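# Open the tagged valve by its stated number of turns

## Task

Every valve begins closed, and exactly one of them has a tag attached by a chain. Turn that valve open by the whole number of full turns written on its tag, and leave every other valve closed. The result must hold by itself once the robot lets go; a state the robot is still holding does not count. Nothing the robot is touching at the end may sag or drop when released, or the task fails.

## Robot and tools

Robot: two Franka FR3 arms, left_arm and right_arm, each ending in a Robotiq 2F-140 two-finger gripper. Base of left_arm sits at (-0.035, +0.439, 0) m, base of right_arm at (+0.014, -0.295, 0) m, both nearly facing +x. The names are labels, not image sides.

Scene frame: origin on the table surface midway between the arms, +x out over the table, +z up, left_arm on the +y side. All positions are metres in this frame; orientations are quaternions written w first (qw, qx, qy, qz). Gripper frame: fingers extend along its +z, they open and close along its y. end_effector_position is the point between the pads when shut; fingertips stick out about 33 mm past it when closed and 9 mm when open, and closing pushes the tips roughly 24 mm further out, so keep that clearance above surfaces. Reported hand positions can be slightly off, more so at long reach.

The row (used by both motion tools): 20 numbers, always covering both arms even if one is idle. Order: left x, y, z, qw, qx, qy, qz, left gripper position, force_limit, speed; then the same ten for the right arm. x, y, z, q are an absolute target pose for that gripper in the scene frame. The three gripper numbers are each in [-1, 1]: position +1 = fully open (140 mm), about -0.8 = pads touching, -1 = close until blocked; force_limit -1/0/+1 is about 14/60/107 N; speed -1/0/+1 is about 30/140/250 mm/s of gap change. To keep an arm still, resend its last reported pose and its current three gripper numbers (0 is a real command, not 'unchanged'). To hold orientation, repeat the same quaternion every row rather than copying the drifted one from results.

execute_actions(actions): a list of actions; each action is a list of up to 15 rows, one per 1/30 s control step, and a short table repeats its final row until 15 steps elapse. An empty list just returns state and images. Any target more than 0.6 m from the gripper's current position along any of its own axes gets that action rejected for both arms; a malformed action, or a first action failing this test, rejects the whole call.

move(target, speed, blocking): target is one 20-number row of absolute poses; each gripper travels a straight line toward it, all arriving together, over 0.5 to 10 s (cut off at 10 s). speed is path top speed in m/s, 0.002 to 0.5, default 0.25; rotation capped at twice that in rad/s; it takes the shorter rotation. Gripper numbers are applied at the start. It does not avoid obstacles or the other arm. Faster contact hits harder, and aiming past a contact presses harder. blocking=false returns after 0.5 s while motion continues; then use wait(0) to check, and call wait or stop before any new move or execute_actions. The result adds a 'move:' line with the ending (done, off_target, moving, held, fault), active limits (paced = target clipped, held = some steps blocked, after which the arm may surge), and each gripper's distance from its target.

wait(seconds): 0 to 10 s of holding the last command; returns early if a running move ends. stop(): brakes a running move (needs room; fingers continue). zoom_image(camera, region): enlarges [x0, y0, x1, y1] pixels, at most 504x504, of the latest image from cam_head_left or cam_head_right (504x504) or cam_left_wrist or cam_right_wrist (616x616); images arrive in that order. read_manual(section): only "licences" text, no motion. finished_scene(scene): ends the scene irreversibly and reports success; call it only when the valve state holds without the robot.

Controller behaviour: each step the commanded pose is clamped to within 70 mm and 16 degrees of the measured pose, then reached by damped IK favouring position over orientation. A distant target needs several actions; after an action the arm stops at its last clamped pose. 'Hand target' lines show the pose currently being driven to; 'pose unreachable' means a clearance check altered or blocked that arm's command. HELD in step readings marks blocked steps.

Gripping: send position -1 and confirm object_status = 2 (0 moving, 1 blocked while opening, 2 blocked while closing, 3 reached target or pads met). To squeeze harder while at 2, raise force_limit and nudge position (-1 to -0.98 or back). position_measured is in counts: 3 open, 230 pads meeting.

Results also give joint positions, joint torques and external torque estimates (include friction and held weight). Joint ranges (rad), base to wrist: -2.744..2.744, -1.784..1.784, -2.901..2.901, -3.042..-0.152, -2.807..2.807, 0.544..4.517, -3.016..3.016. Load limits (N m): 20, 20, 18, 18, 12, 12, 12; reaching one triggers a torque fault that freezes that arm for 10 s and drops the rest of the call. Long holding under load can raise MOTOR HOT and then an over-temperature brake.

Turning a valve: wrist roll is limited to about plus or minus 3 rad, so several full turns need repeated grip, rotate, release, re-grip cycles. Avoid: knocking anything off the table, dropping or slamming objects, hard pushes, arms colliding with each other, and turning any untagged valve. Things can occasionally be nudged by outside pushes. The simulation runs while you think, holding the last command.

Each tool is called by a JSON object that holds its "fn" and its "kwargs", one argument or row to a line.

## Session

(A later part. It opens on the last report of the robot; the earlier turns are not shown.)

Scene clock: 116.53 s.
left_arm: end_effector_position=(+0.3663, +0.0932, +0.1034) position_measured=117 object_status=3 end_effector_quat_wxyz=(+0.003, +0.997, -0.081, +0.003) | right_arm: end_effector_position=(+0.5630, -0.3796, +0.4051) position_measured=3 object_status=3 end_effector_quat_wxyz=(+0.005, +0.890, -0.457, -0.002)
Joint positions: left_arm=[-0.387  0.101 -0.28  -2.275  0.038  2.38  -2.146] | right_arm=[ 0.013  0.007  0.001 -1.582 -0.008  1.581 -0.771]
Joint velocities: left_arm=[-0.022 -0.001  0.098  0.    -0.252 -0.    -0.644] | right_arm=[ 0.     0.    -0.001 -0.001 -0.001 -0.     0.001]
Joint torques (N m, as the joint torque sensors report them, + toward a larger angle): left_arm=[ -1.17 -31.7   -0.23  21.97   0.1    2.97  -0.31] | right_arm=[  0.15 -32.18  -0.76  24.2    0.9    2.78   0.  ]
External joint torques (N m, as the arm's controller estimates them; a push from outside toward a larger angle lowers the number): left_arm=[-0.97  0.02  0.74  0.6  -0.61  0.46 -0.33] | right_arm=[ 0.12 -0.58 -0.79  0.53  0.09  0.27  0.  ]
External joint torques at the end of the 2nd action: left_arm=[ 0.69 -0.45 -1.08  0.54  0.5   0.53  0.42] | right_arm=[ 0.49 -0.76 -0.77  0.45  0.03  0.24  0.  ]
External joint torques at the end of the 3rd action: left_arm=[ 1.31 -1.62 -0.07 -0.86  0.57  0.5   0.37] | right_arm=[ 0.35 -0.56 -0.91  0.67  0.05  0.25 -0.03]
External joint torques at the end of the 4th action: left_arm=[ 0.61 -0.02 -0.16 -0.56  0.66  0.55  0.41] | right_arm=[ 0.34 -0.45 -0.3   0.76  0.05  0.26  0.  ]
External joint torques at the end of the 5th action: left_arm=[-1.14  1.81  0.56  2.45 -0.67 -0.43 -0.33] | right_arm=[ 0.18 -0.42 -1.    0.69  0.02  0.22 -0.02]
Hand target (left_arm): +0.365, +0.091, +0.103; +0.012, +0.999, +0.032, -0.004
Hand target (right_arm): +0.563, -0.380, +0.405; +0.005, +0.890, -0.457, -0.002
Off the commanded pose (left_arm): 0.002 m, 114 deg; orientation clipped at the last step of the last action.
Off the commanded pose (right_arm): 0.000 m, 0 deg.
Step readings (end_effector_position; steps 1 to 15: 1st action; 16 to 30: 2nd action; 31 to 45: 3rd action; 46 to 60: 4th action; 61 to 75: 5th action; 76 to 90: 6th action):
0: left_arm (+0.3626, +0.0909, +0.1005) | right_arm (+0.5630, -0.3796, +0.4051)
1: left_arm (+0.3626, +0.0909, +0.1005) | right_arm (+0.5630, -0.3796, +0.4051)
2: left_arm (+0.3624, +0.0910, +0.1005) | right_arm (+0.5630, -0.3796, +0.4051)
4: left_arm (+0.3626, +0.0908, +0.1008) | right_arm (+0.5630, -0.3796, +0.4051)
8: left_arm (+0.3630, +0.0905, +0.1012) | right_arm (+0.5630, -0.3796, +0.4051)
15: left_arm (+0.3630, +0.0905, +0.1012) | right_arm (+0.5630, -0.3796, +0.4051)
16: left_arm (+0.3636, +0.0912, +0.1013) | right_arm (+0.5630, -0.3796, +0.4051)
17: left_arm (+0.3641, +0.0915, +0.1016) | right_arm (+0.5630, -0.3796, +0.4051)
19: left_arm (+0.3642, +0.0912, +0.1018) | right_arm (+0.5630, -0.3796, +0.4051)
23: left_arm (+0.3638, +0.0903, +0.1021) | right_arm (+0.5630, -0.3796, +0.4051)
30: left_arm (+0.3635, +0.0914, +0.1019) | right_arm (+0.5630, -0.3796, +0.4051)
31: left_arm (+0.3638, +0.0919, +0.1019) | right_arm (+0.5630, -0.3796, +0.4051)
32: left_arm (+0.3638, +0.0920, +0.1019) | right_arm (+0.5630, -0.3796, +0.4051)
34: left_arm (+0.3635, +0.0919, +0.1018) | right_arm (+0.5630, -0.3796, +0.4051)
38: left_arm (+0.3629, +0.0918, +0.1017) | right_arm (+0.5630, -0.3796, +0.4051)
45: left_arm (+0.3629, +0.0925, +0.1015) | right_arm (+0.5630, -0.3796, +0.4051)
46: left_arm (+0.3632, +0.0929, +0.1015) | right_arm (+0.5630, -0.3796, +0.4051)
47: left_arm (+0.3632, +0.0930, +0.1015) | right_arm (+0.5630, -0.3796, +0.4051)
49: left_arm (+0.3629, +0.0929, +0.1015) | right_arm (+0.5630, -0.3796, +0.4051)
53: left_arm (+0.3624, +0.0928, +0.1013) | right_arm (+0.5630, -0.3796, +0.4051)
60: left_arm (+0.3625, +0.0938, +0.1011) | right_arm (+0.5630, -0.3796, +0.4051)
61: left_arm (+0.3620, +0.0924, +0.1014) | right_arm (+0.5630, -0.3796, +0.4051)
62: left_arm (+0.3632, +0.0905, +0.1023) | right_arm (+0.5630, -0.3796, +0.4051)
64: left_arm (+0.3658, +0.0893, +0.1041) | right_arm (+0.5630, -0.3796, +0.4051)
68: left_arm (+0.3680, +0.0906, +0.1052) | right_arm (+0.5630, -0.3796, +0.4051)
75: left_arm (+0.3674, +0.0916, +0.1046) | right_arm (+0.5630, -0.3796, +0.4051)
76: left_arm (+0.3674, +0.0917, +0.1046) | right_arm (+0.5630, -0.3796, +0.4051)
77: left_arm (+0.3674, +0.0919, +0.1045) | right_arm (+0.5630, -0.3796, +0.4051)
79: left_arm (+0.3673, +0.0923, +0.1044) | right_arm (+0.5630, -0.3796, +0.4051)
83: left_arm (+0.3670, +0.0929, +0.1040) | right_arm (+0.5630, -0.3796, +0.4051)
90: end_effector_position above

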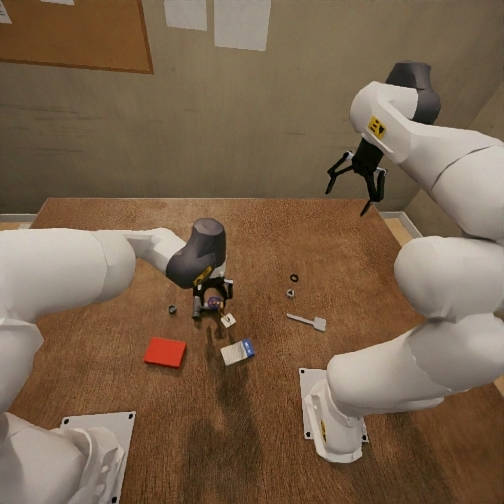

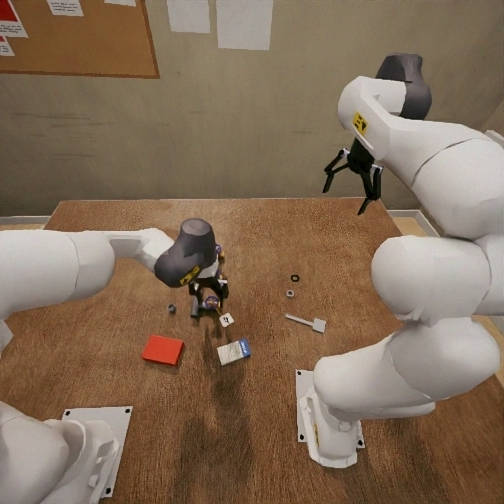

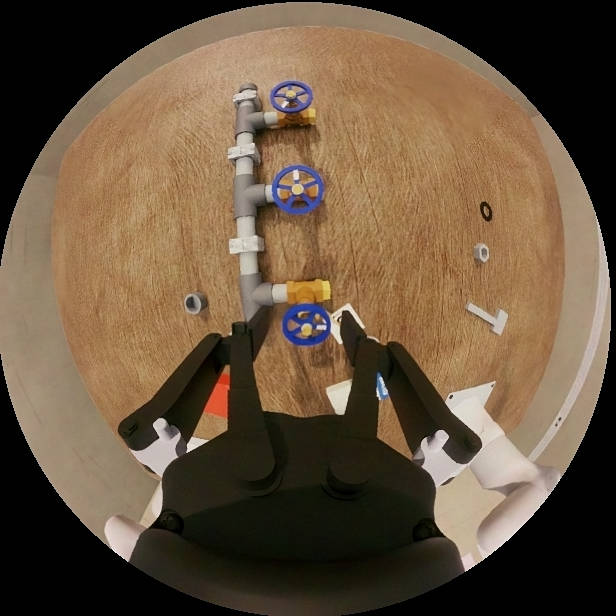

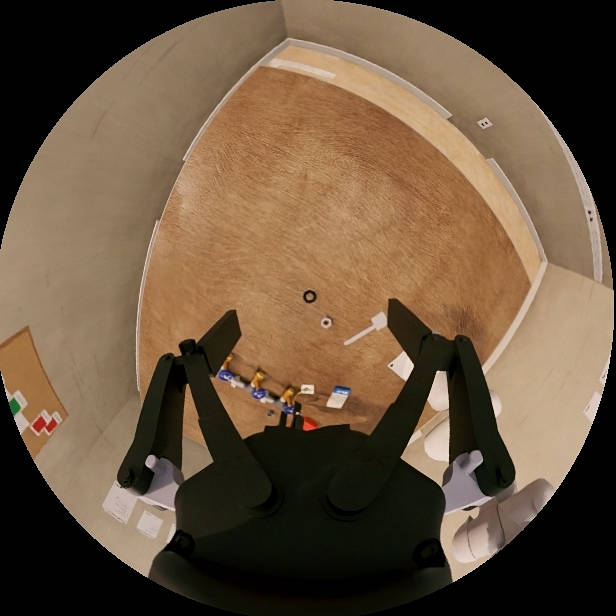

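{"fn": "move", "kwargs": {
  "target": [0.365,0.092,0.103,0,0.5,-0.866,0,0.1,0.2,0.5,0.563,-0.3796,0.4051,0.005,0.89,-0.457,-0.002,1,0,0],
  "speed": 0.5
}}

{"fn": "move", "kwargs": {
  "target": [0.365,0.092,0.103,0,-0.609,-0.793,0,0.1,0.2,0.5,0.563,-0.3796,0.4051,0.005,0.89,-0.457,-0.002,1,0,0],
  "speed": 0.5
}}

{"fn": "move", "kwargs": {
  "target": [0.365,0.092,0.103,0,-0.609,-0.793,0,-1,0.2,0.5,0.563,-0.3796,0.4051,0.005,0.89,-0.457,-0.002,1,0,0]
}}

{"fn": "move", "kwargs": {
  "target": [0.365,0.092,0.103,0,0.5,-0.866,0,-1,0.2,0.5,0.563,-0.3796,0.4051,0.005,0.89,-0.457,-0.002,1,0,0],
  "speed": 0.5
}}

{"fn": "move", "kwargs": {
  "target": [0.365,0.092,0.103,0,0.991,0.1305,0,-1,0.2,0.5,0.563,-0.3796,0.4051,0.005,0.89,-0.457,-0.002,1,0,0],
  "speed": 0.5
}}

Scene clock: 128.77 s.
left_arm: end_effector_position=(+0.3658, +0.0920, +0.1038) position_measured=117 object_status=3 end_effector_quat_wxyz=(+0.002, -0.504, +0.863, -0.001) | right_arm: end_effector_position=(+0.5630, -0.3796, +0.4051) position_measured=3 object_status=3 end_effector_quat_wxyz=(+0.005, +0.890, -0.457, -0.002)
Joint positions: left_arm=[-0.058  0.124 -0.616 -2.266  0.107  2.367 -0.278] | right_arm=[ 0.013  0.007  0.001 -1.582 -0.008  1.581 -0.771]
Joint velocities: left_arm=[-0.001 -0.001  0.    -0.    -0.002  0.     0.03 ] | right_arm=[-0.001  0.    -0.    -0.001  0.     0.     0.001]
Joint torques (N m, as the joint torque sensors report them, + toward a larger angle): left_arm=[  1.05 -26.4   -2.77  23.18   0.04   2.08   0.25] | right_arm=[  0.37 -32.37  -0.71  24.14   0.86   2.69  -0.03]
External joint torques (N m, as the arm's controller estimates them; a push from outside toward a larger angle lowers the number): left_arm=[ 1.1   1.87 -0.64  1.66 -0.53 -0.44  0.25] | right_arm=[ 0.39 -0.79 -0.7   0.49  0.05  0.2  -0.03]
Hand target (left_arm): +0.365, +0.092, +0.103; +0.000, -0.500, +0.866, +0.000
Hand target (right_arm): +0.563, -0.380, +0.405; +0.005, +0.890, -0.457, -0.002
Off the commanded pose (left_arm): 0.001 m, 1 deg.
Off the commanded pose (right_arm): 0.000 m, 0 deg.
move: done; limits=paced

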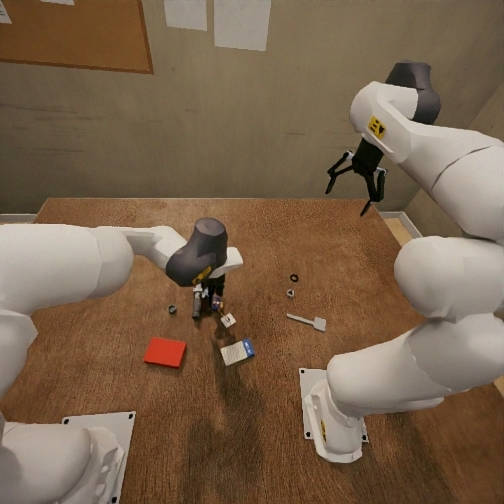

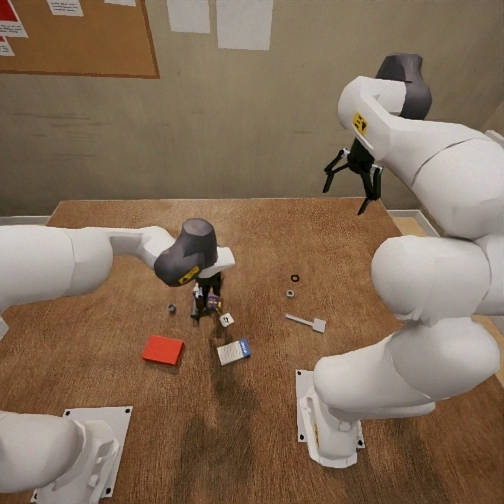

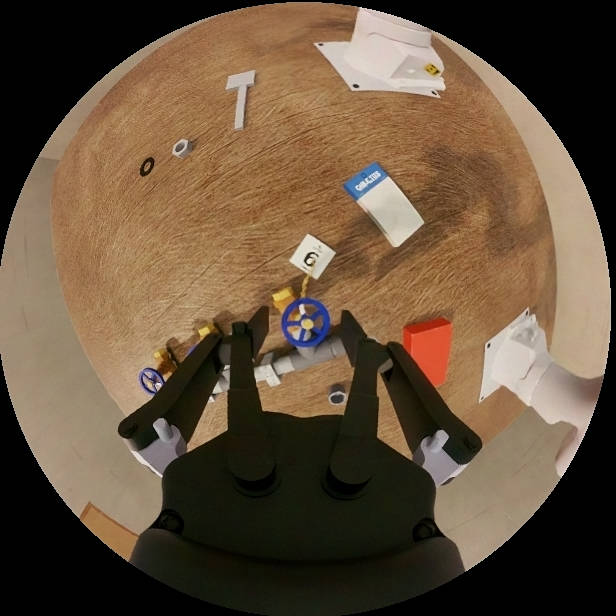

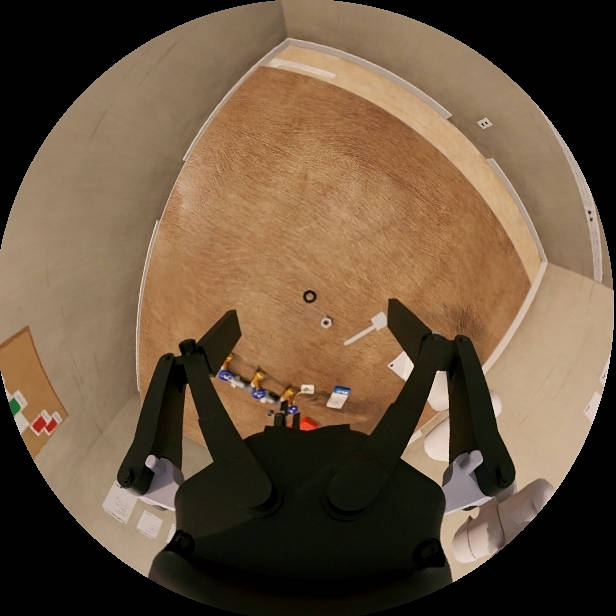

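Scene clock: 132.57 s.
left_arm: end_effector_position=(+0.3641, +0.0914, +0.1030) position_measured=117 object_status=3 end_effector_quat_wxyz=(+0.000, +0.605, +0.796, +0.001) | right_arm: end_effector_position=(+0.5630, -0.3796, +0.4051) position_measured=3 object_status=3 end_effector_quat_wxyz=(+0.005, +0.890, -0.457, -0.002)
Joint positions: left_arm=[ 0.625  0.415 -1.331 -2.24   0.539  2.269  1.776] | right_arm=[ 0.013  0.007  0.001 -1.582 -0.008  1.581 -0.771]
Joint velocities: left_arm=[ 0.    -0.001 -0.001 -0.     0.001 -0.004  0.026] | right_arm=[ 0.     0.     0.001  0.     0.001 -0.     0.001]
Joint torques (N m, as the joint torque sensors report them, + toward a larger angle): left_arm=[  0.73 -15.31 -11.9   21.7    1.22   1.85   0.25] | right_arm=[  0.61 -32.43  -0.43  24.33   0.86   2.75   0.02]
External joint torques (N m, as the arm's controller estimates them; a push from outside toward a larger angle lowers the number): left_arm=[ 0.77  2.04  0.06  1.7   0.58 -0.55  0.25] | right_arm=[ 0.56 -0.71 -0.48  0.57  0.04  0.24  0.02]
Hand target (left_arm): +0.365, +0.092, +0.103; -0.001, +0.610, +0.792, +0.001
Hand target (right_arm): +0.563, -0.380, +0.405; +0.005, +0.890, -0.457, -0.002
Off the commanded pose (left_arm): 0.001 m, 1 deg.
Off the commanded pose (right_arm): 0.000 m, 0 deg.
move: done; limits=paced

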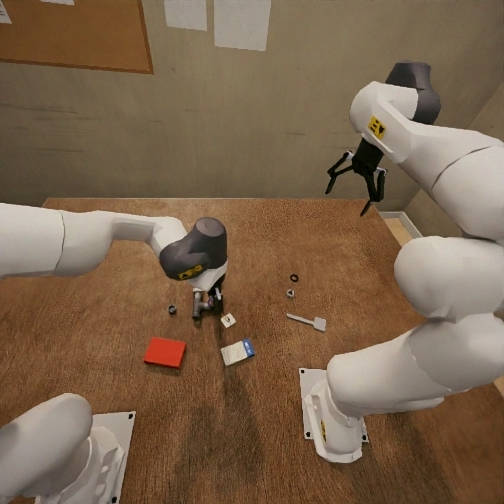

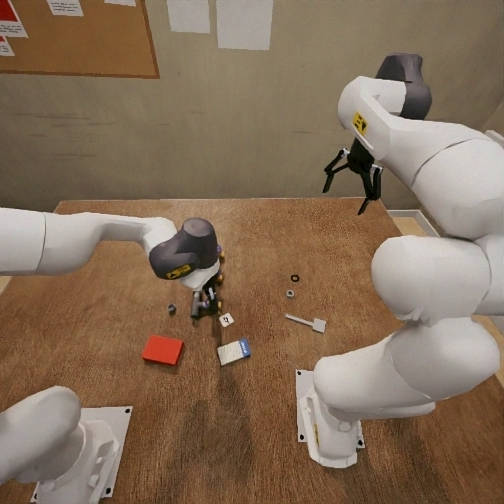

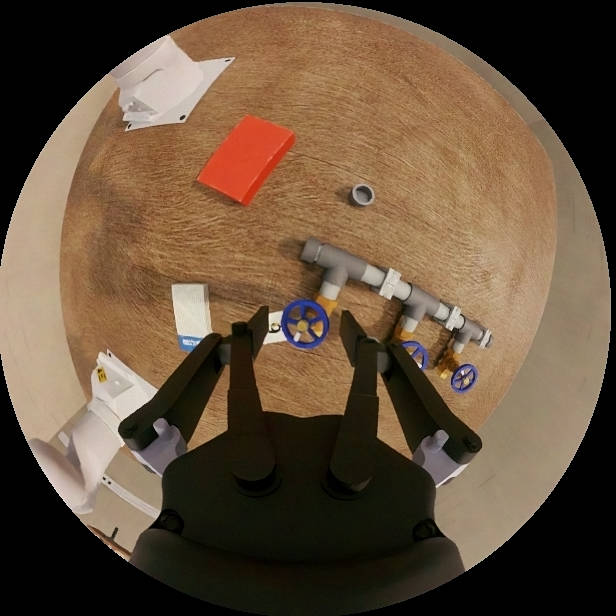

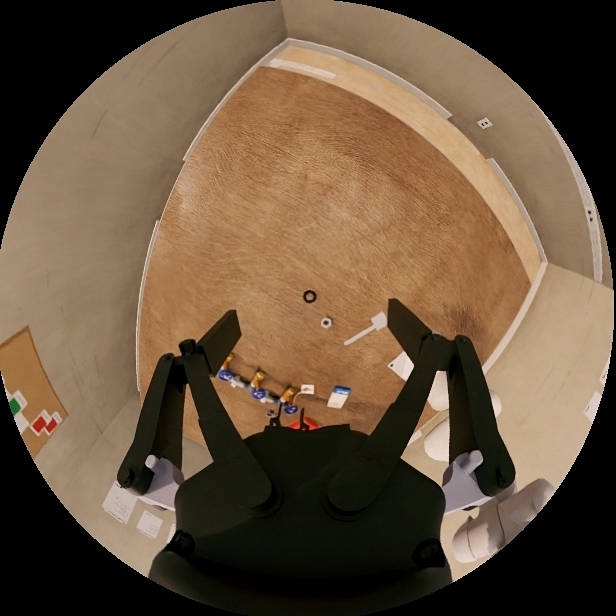

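Scene clock: 133.27 s.
left_arm: end_effector_position=(+0.3640, +0.0913, +0.1034) position_measured=166 object_status=2 end_effector_quat_wxyz=(-0.000, +0.607, +0.795, +0.001) | right_arm: end_effector_position=(+0.5630, -0.3796, +0.4051) position_measured=3 object_status=3 end_effector_quat_wxyz=(+0.005, +0.890, -0.457, -0.002)
Joint positions: left_arm=[ 0.626  0.416 -1.332 -2.239  0.538  2.267  1.779] | right_arm=[ 0.013  0.007  0.001 -1.582 -0.008  1.581 -0.771]
Joint velocities: left_arm=[ 0.001  0.002  0.002 -0.001 -0.    -0.001  0.002] | right_arm=[-0.001  0.    -0.001  0.001  0.002  0.001 -0.002]
Joint torques (N m, as the joint torque sensors report them, + toward a larger angle): left_arm=[  1.56 -15.55 -11.35  20.94   1.14   2.54   0.36] | right_arm=[  0.32 -32.21  -0.55  24.29   0.86   2.74  -0.03]
External joint torques (N m, as the arm's controller estimates them; a push from outside toward a larger angle lowers the number): left_arm=[1.47 1.6  0.46 1.02 0.5  0.16 0.36] | right_arm=[ 0.37 -0.51 -0.51  0.56  0.05  0.22 -0.03]
Hand target (left_arm): +0.365, +0.092, +0.103; +0.000, +0.609, +0.793, +0.000
Hand target (right_arm): +0.563, -0.380, +0.405; +0.005, +0.890, -0.457, -0.002
Off the commanded pose (left_arm): 0.001 m, 0 deg.
Off the commanded pose (right_arm): 0.000 m, 0 deg.
move: done

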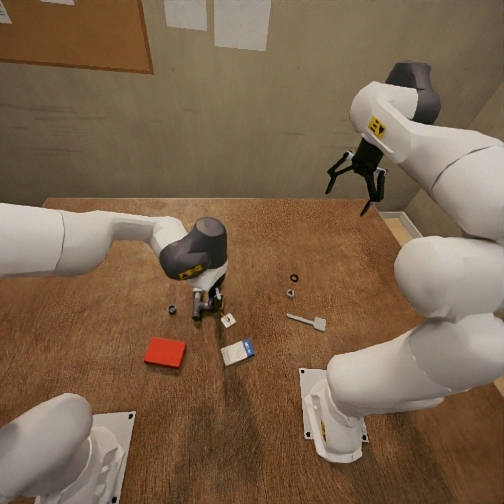

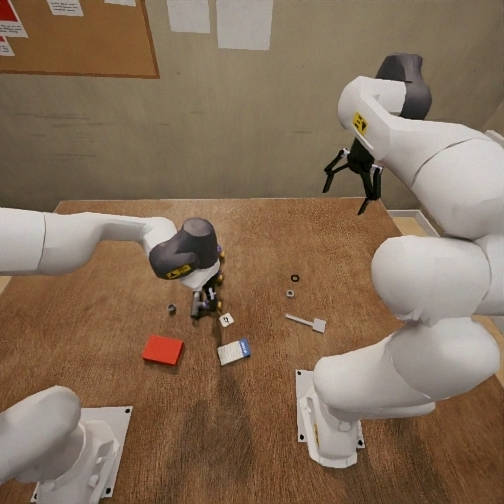

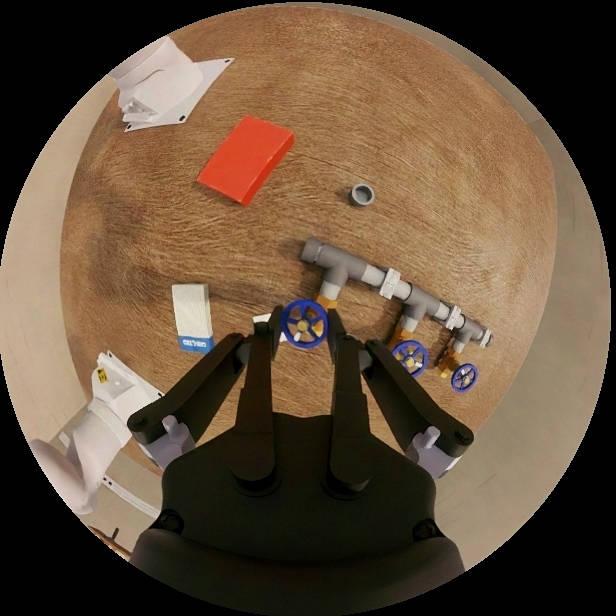

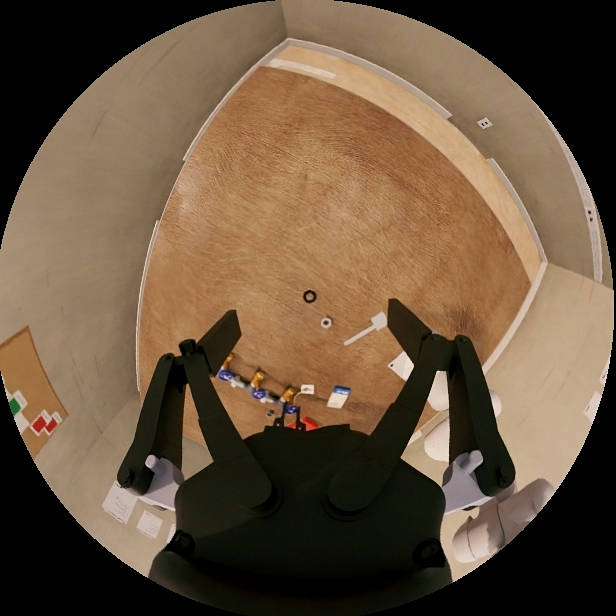

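Scene clock: 137.50 s.
left_arm: end_effector_position=(+0.3648, +0.0921, +0.1023) position_measured=166 object_status=2 end_effector_quat_wxyz=(+0.000, -0.486, +0.874, -0.002) | right_arm: end_effector_position=(+0.5630, -0.3796, +0.4051) position_measured=3 object_status=3 end_effector_quat_wxyz=(+0.005, +0.890, -0.457, -0.002)
Joint positions: left_arm=[-0.063  0.124 -0.61  -2.27   0.101  2.373 -0.23 ] | right_arm=[ 0.013  0.007  0.001 -1.582 -0.008  1.581 -0.771]
Joint velocities: left_arm=[-0.01   0.     0.008  0.002  0.002 -0.003 -0.034] | right_arm=[-0.001 -0.001 -0.    -0.001 -0.001  0.     0.001]
Joint torques (N m, as the joint torque sensors report them, + toward a larger angle): left_arm=[  0.   -27.11  -0.26  25.23   0.12   1.96  -1.04] | right_arm=[  0.33 -32.29  -0.61  24.33   0.86   2.75   0.01]
External joint torques (N m, as the arm's controller estimates them; a push from outside toward a larger angle lowers the number): left_arm=[ 0.01  1.15  1.82  3.72 -0.44 -0.58 -1.04] | right_arm=[ 0.41 -0.53 -0.54  0.59  0.06  0.24  0.01]
Hand target (left_arm): +0.365, +0.092, +0.103; -0.001, -0.501, +0.866, -0.001
Hand target (right_arm): +0.563, -0.380, +0.405; +0.005, +0.890, -0.457, -0.002
Off the commanded pose (left_arm): 0.001 m, 2 deg.
Off the commanded pose (right_arm): 0.000 m, 0 deg.
move: done; limits=paced

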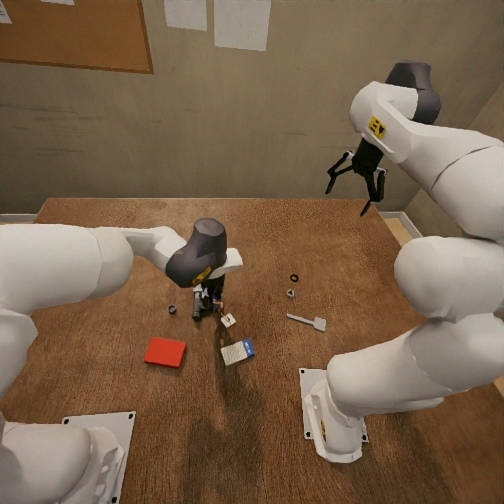

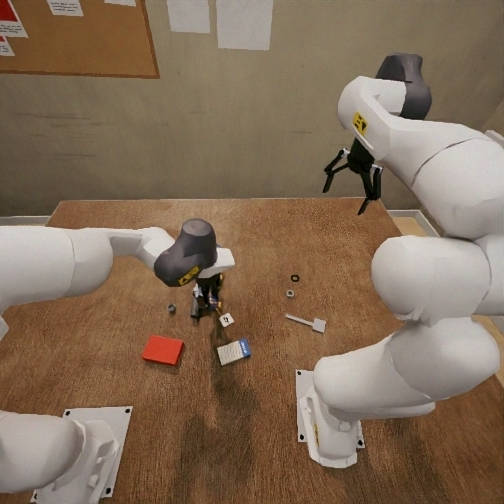

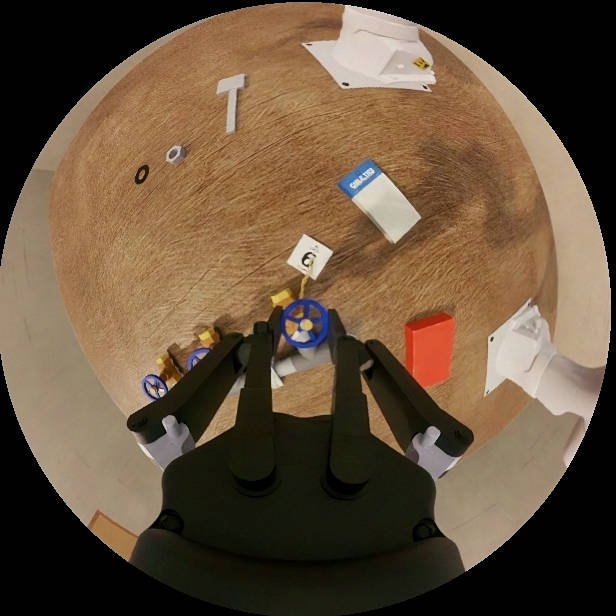

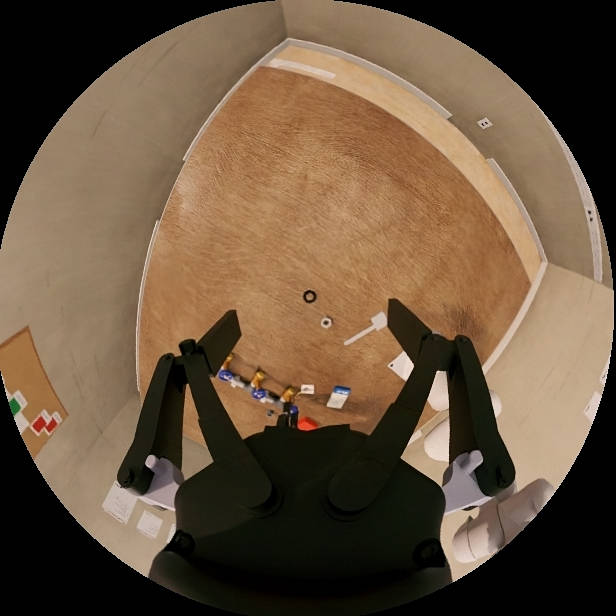

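Scene clock: 141.90 s.
left_arm: end_effector_position=(+0.3641, +0.0913, +0.1018) position_measured=166 object_status=2 end_effector_quat_wxyz=(+0.002, +0.994, +0.109, +0.000) | right_arm: end_effector_position=(+0.5630, -0.3796, +0.4051) position_measured=3 object_status=3 end_effector_quat_wxyz=(+0.005, +0.890, -0.457, -0.002)
Joint positions: left_arm=[-0.455  0.105 -0.217 -2.271  0.029  2.376 -2.525] | right_arm=[ 0.013  0.007  0.001 -1.582 -0.008  1.581 -0.771]
Joint velocities: left_arm=[-0.009  0.001  0.008 -0.     0.002 -0.002 -0.035] | right_arm=[-0.002  0.    -0.     0.     0.001 -0.    -0.001]
Joint torques (N m, as the joint torque sensors report them, + toward a larger angle): left_arm=[ -0.63 -31.57   1.1   24.95   0.58   1.5   -1.68] | right_arm=[  0.52 -32.08  -0.59  24.08   0.87   2.72   0.02]
External joint torques (N m, as the arm's controller estimates them; a push from outside toward a larger angle lowers the number): left_arm=[-0.59  0.54  1.73  3.62 -0.04 -0.94 -1.68] | right_arm=[ 0.57 -0.21 -0.55  0.26  0.06  0.21  0.02]
Hand target (left_arm): +0.365, +0.092, +0.103; +0.001, +0.991, +0.130, -0.000
Hand target (right_arm): +0.563, -0.380, +0.405; +0.005, +0.890, -0.457, -0.002
Off the commanded pose (left_arm): 0.002 m, 2 deg.
Off the commanded pose (right_arm): 0.000 m, 0 deg.
move: done; limits=paced

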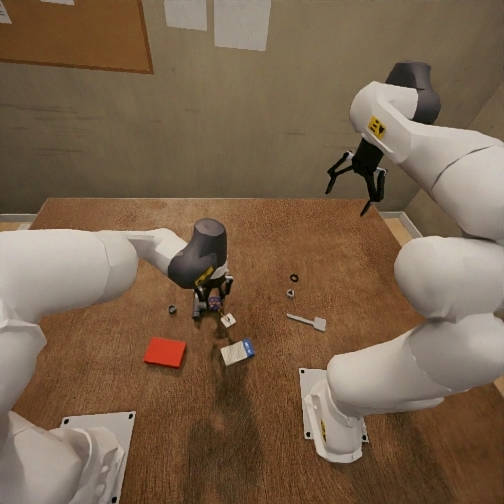

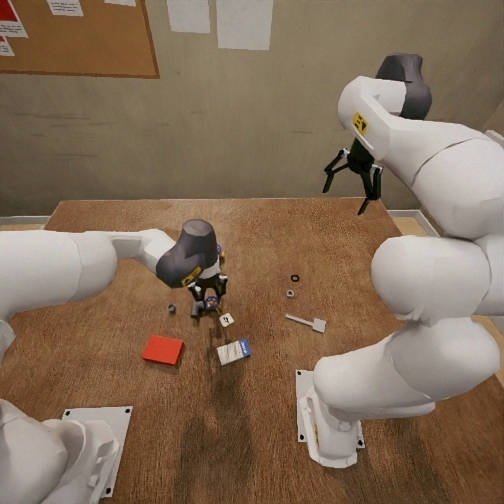

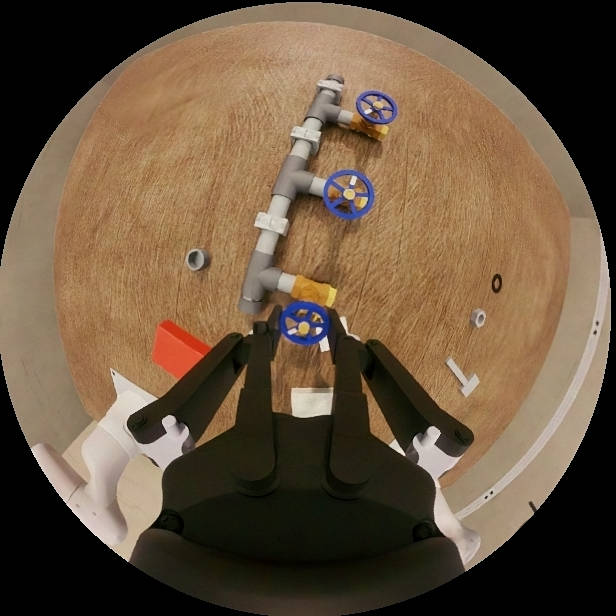

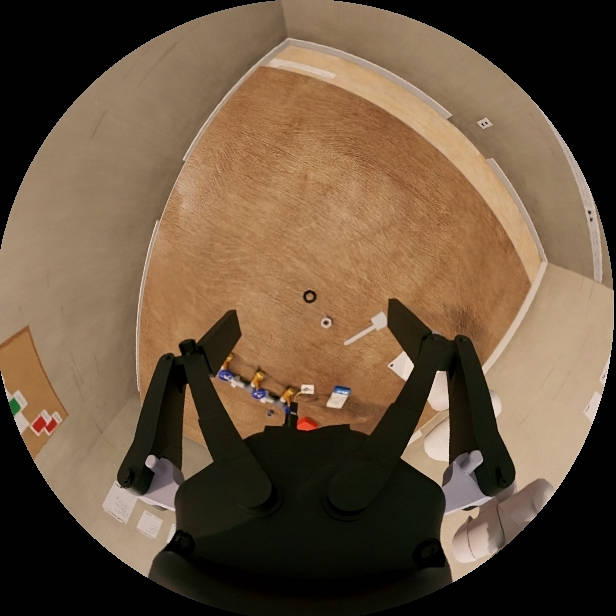

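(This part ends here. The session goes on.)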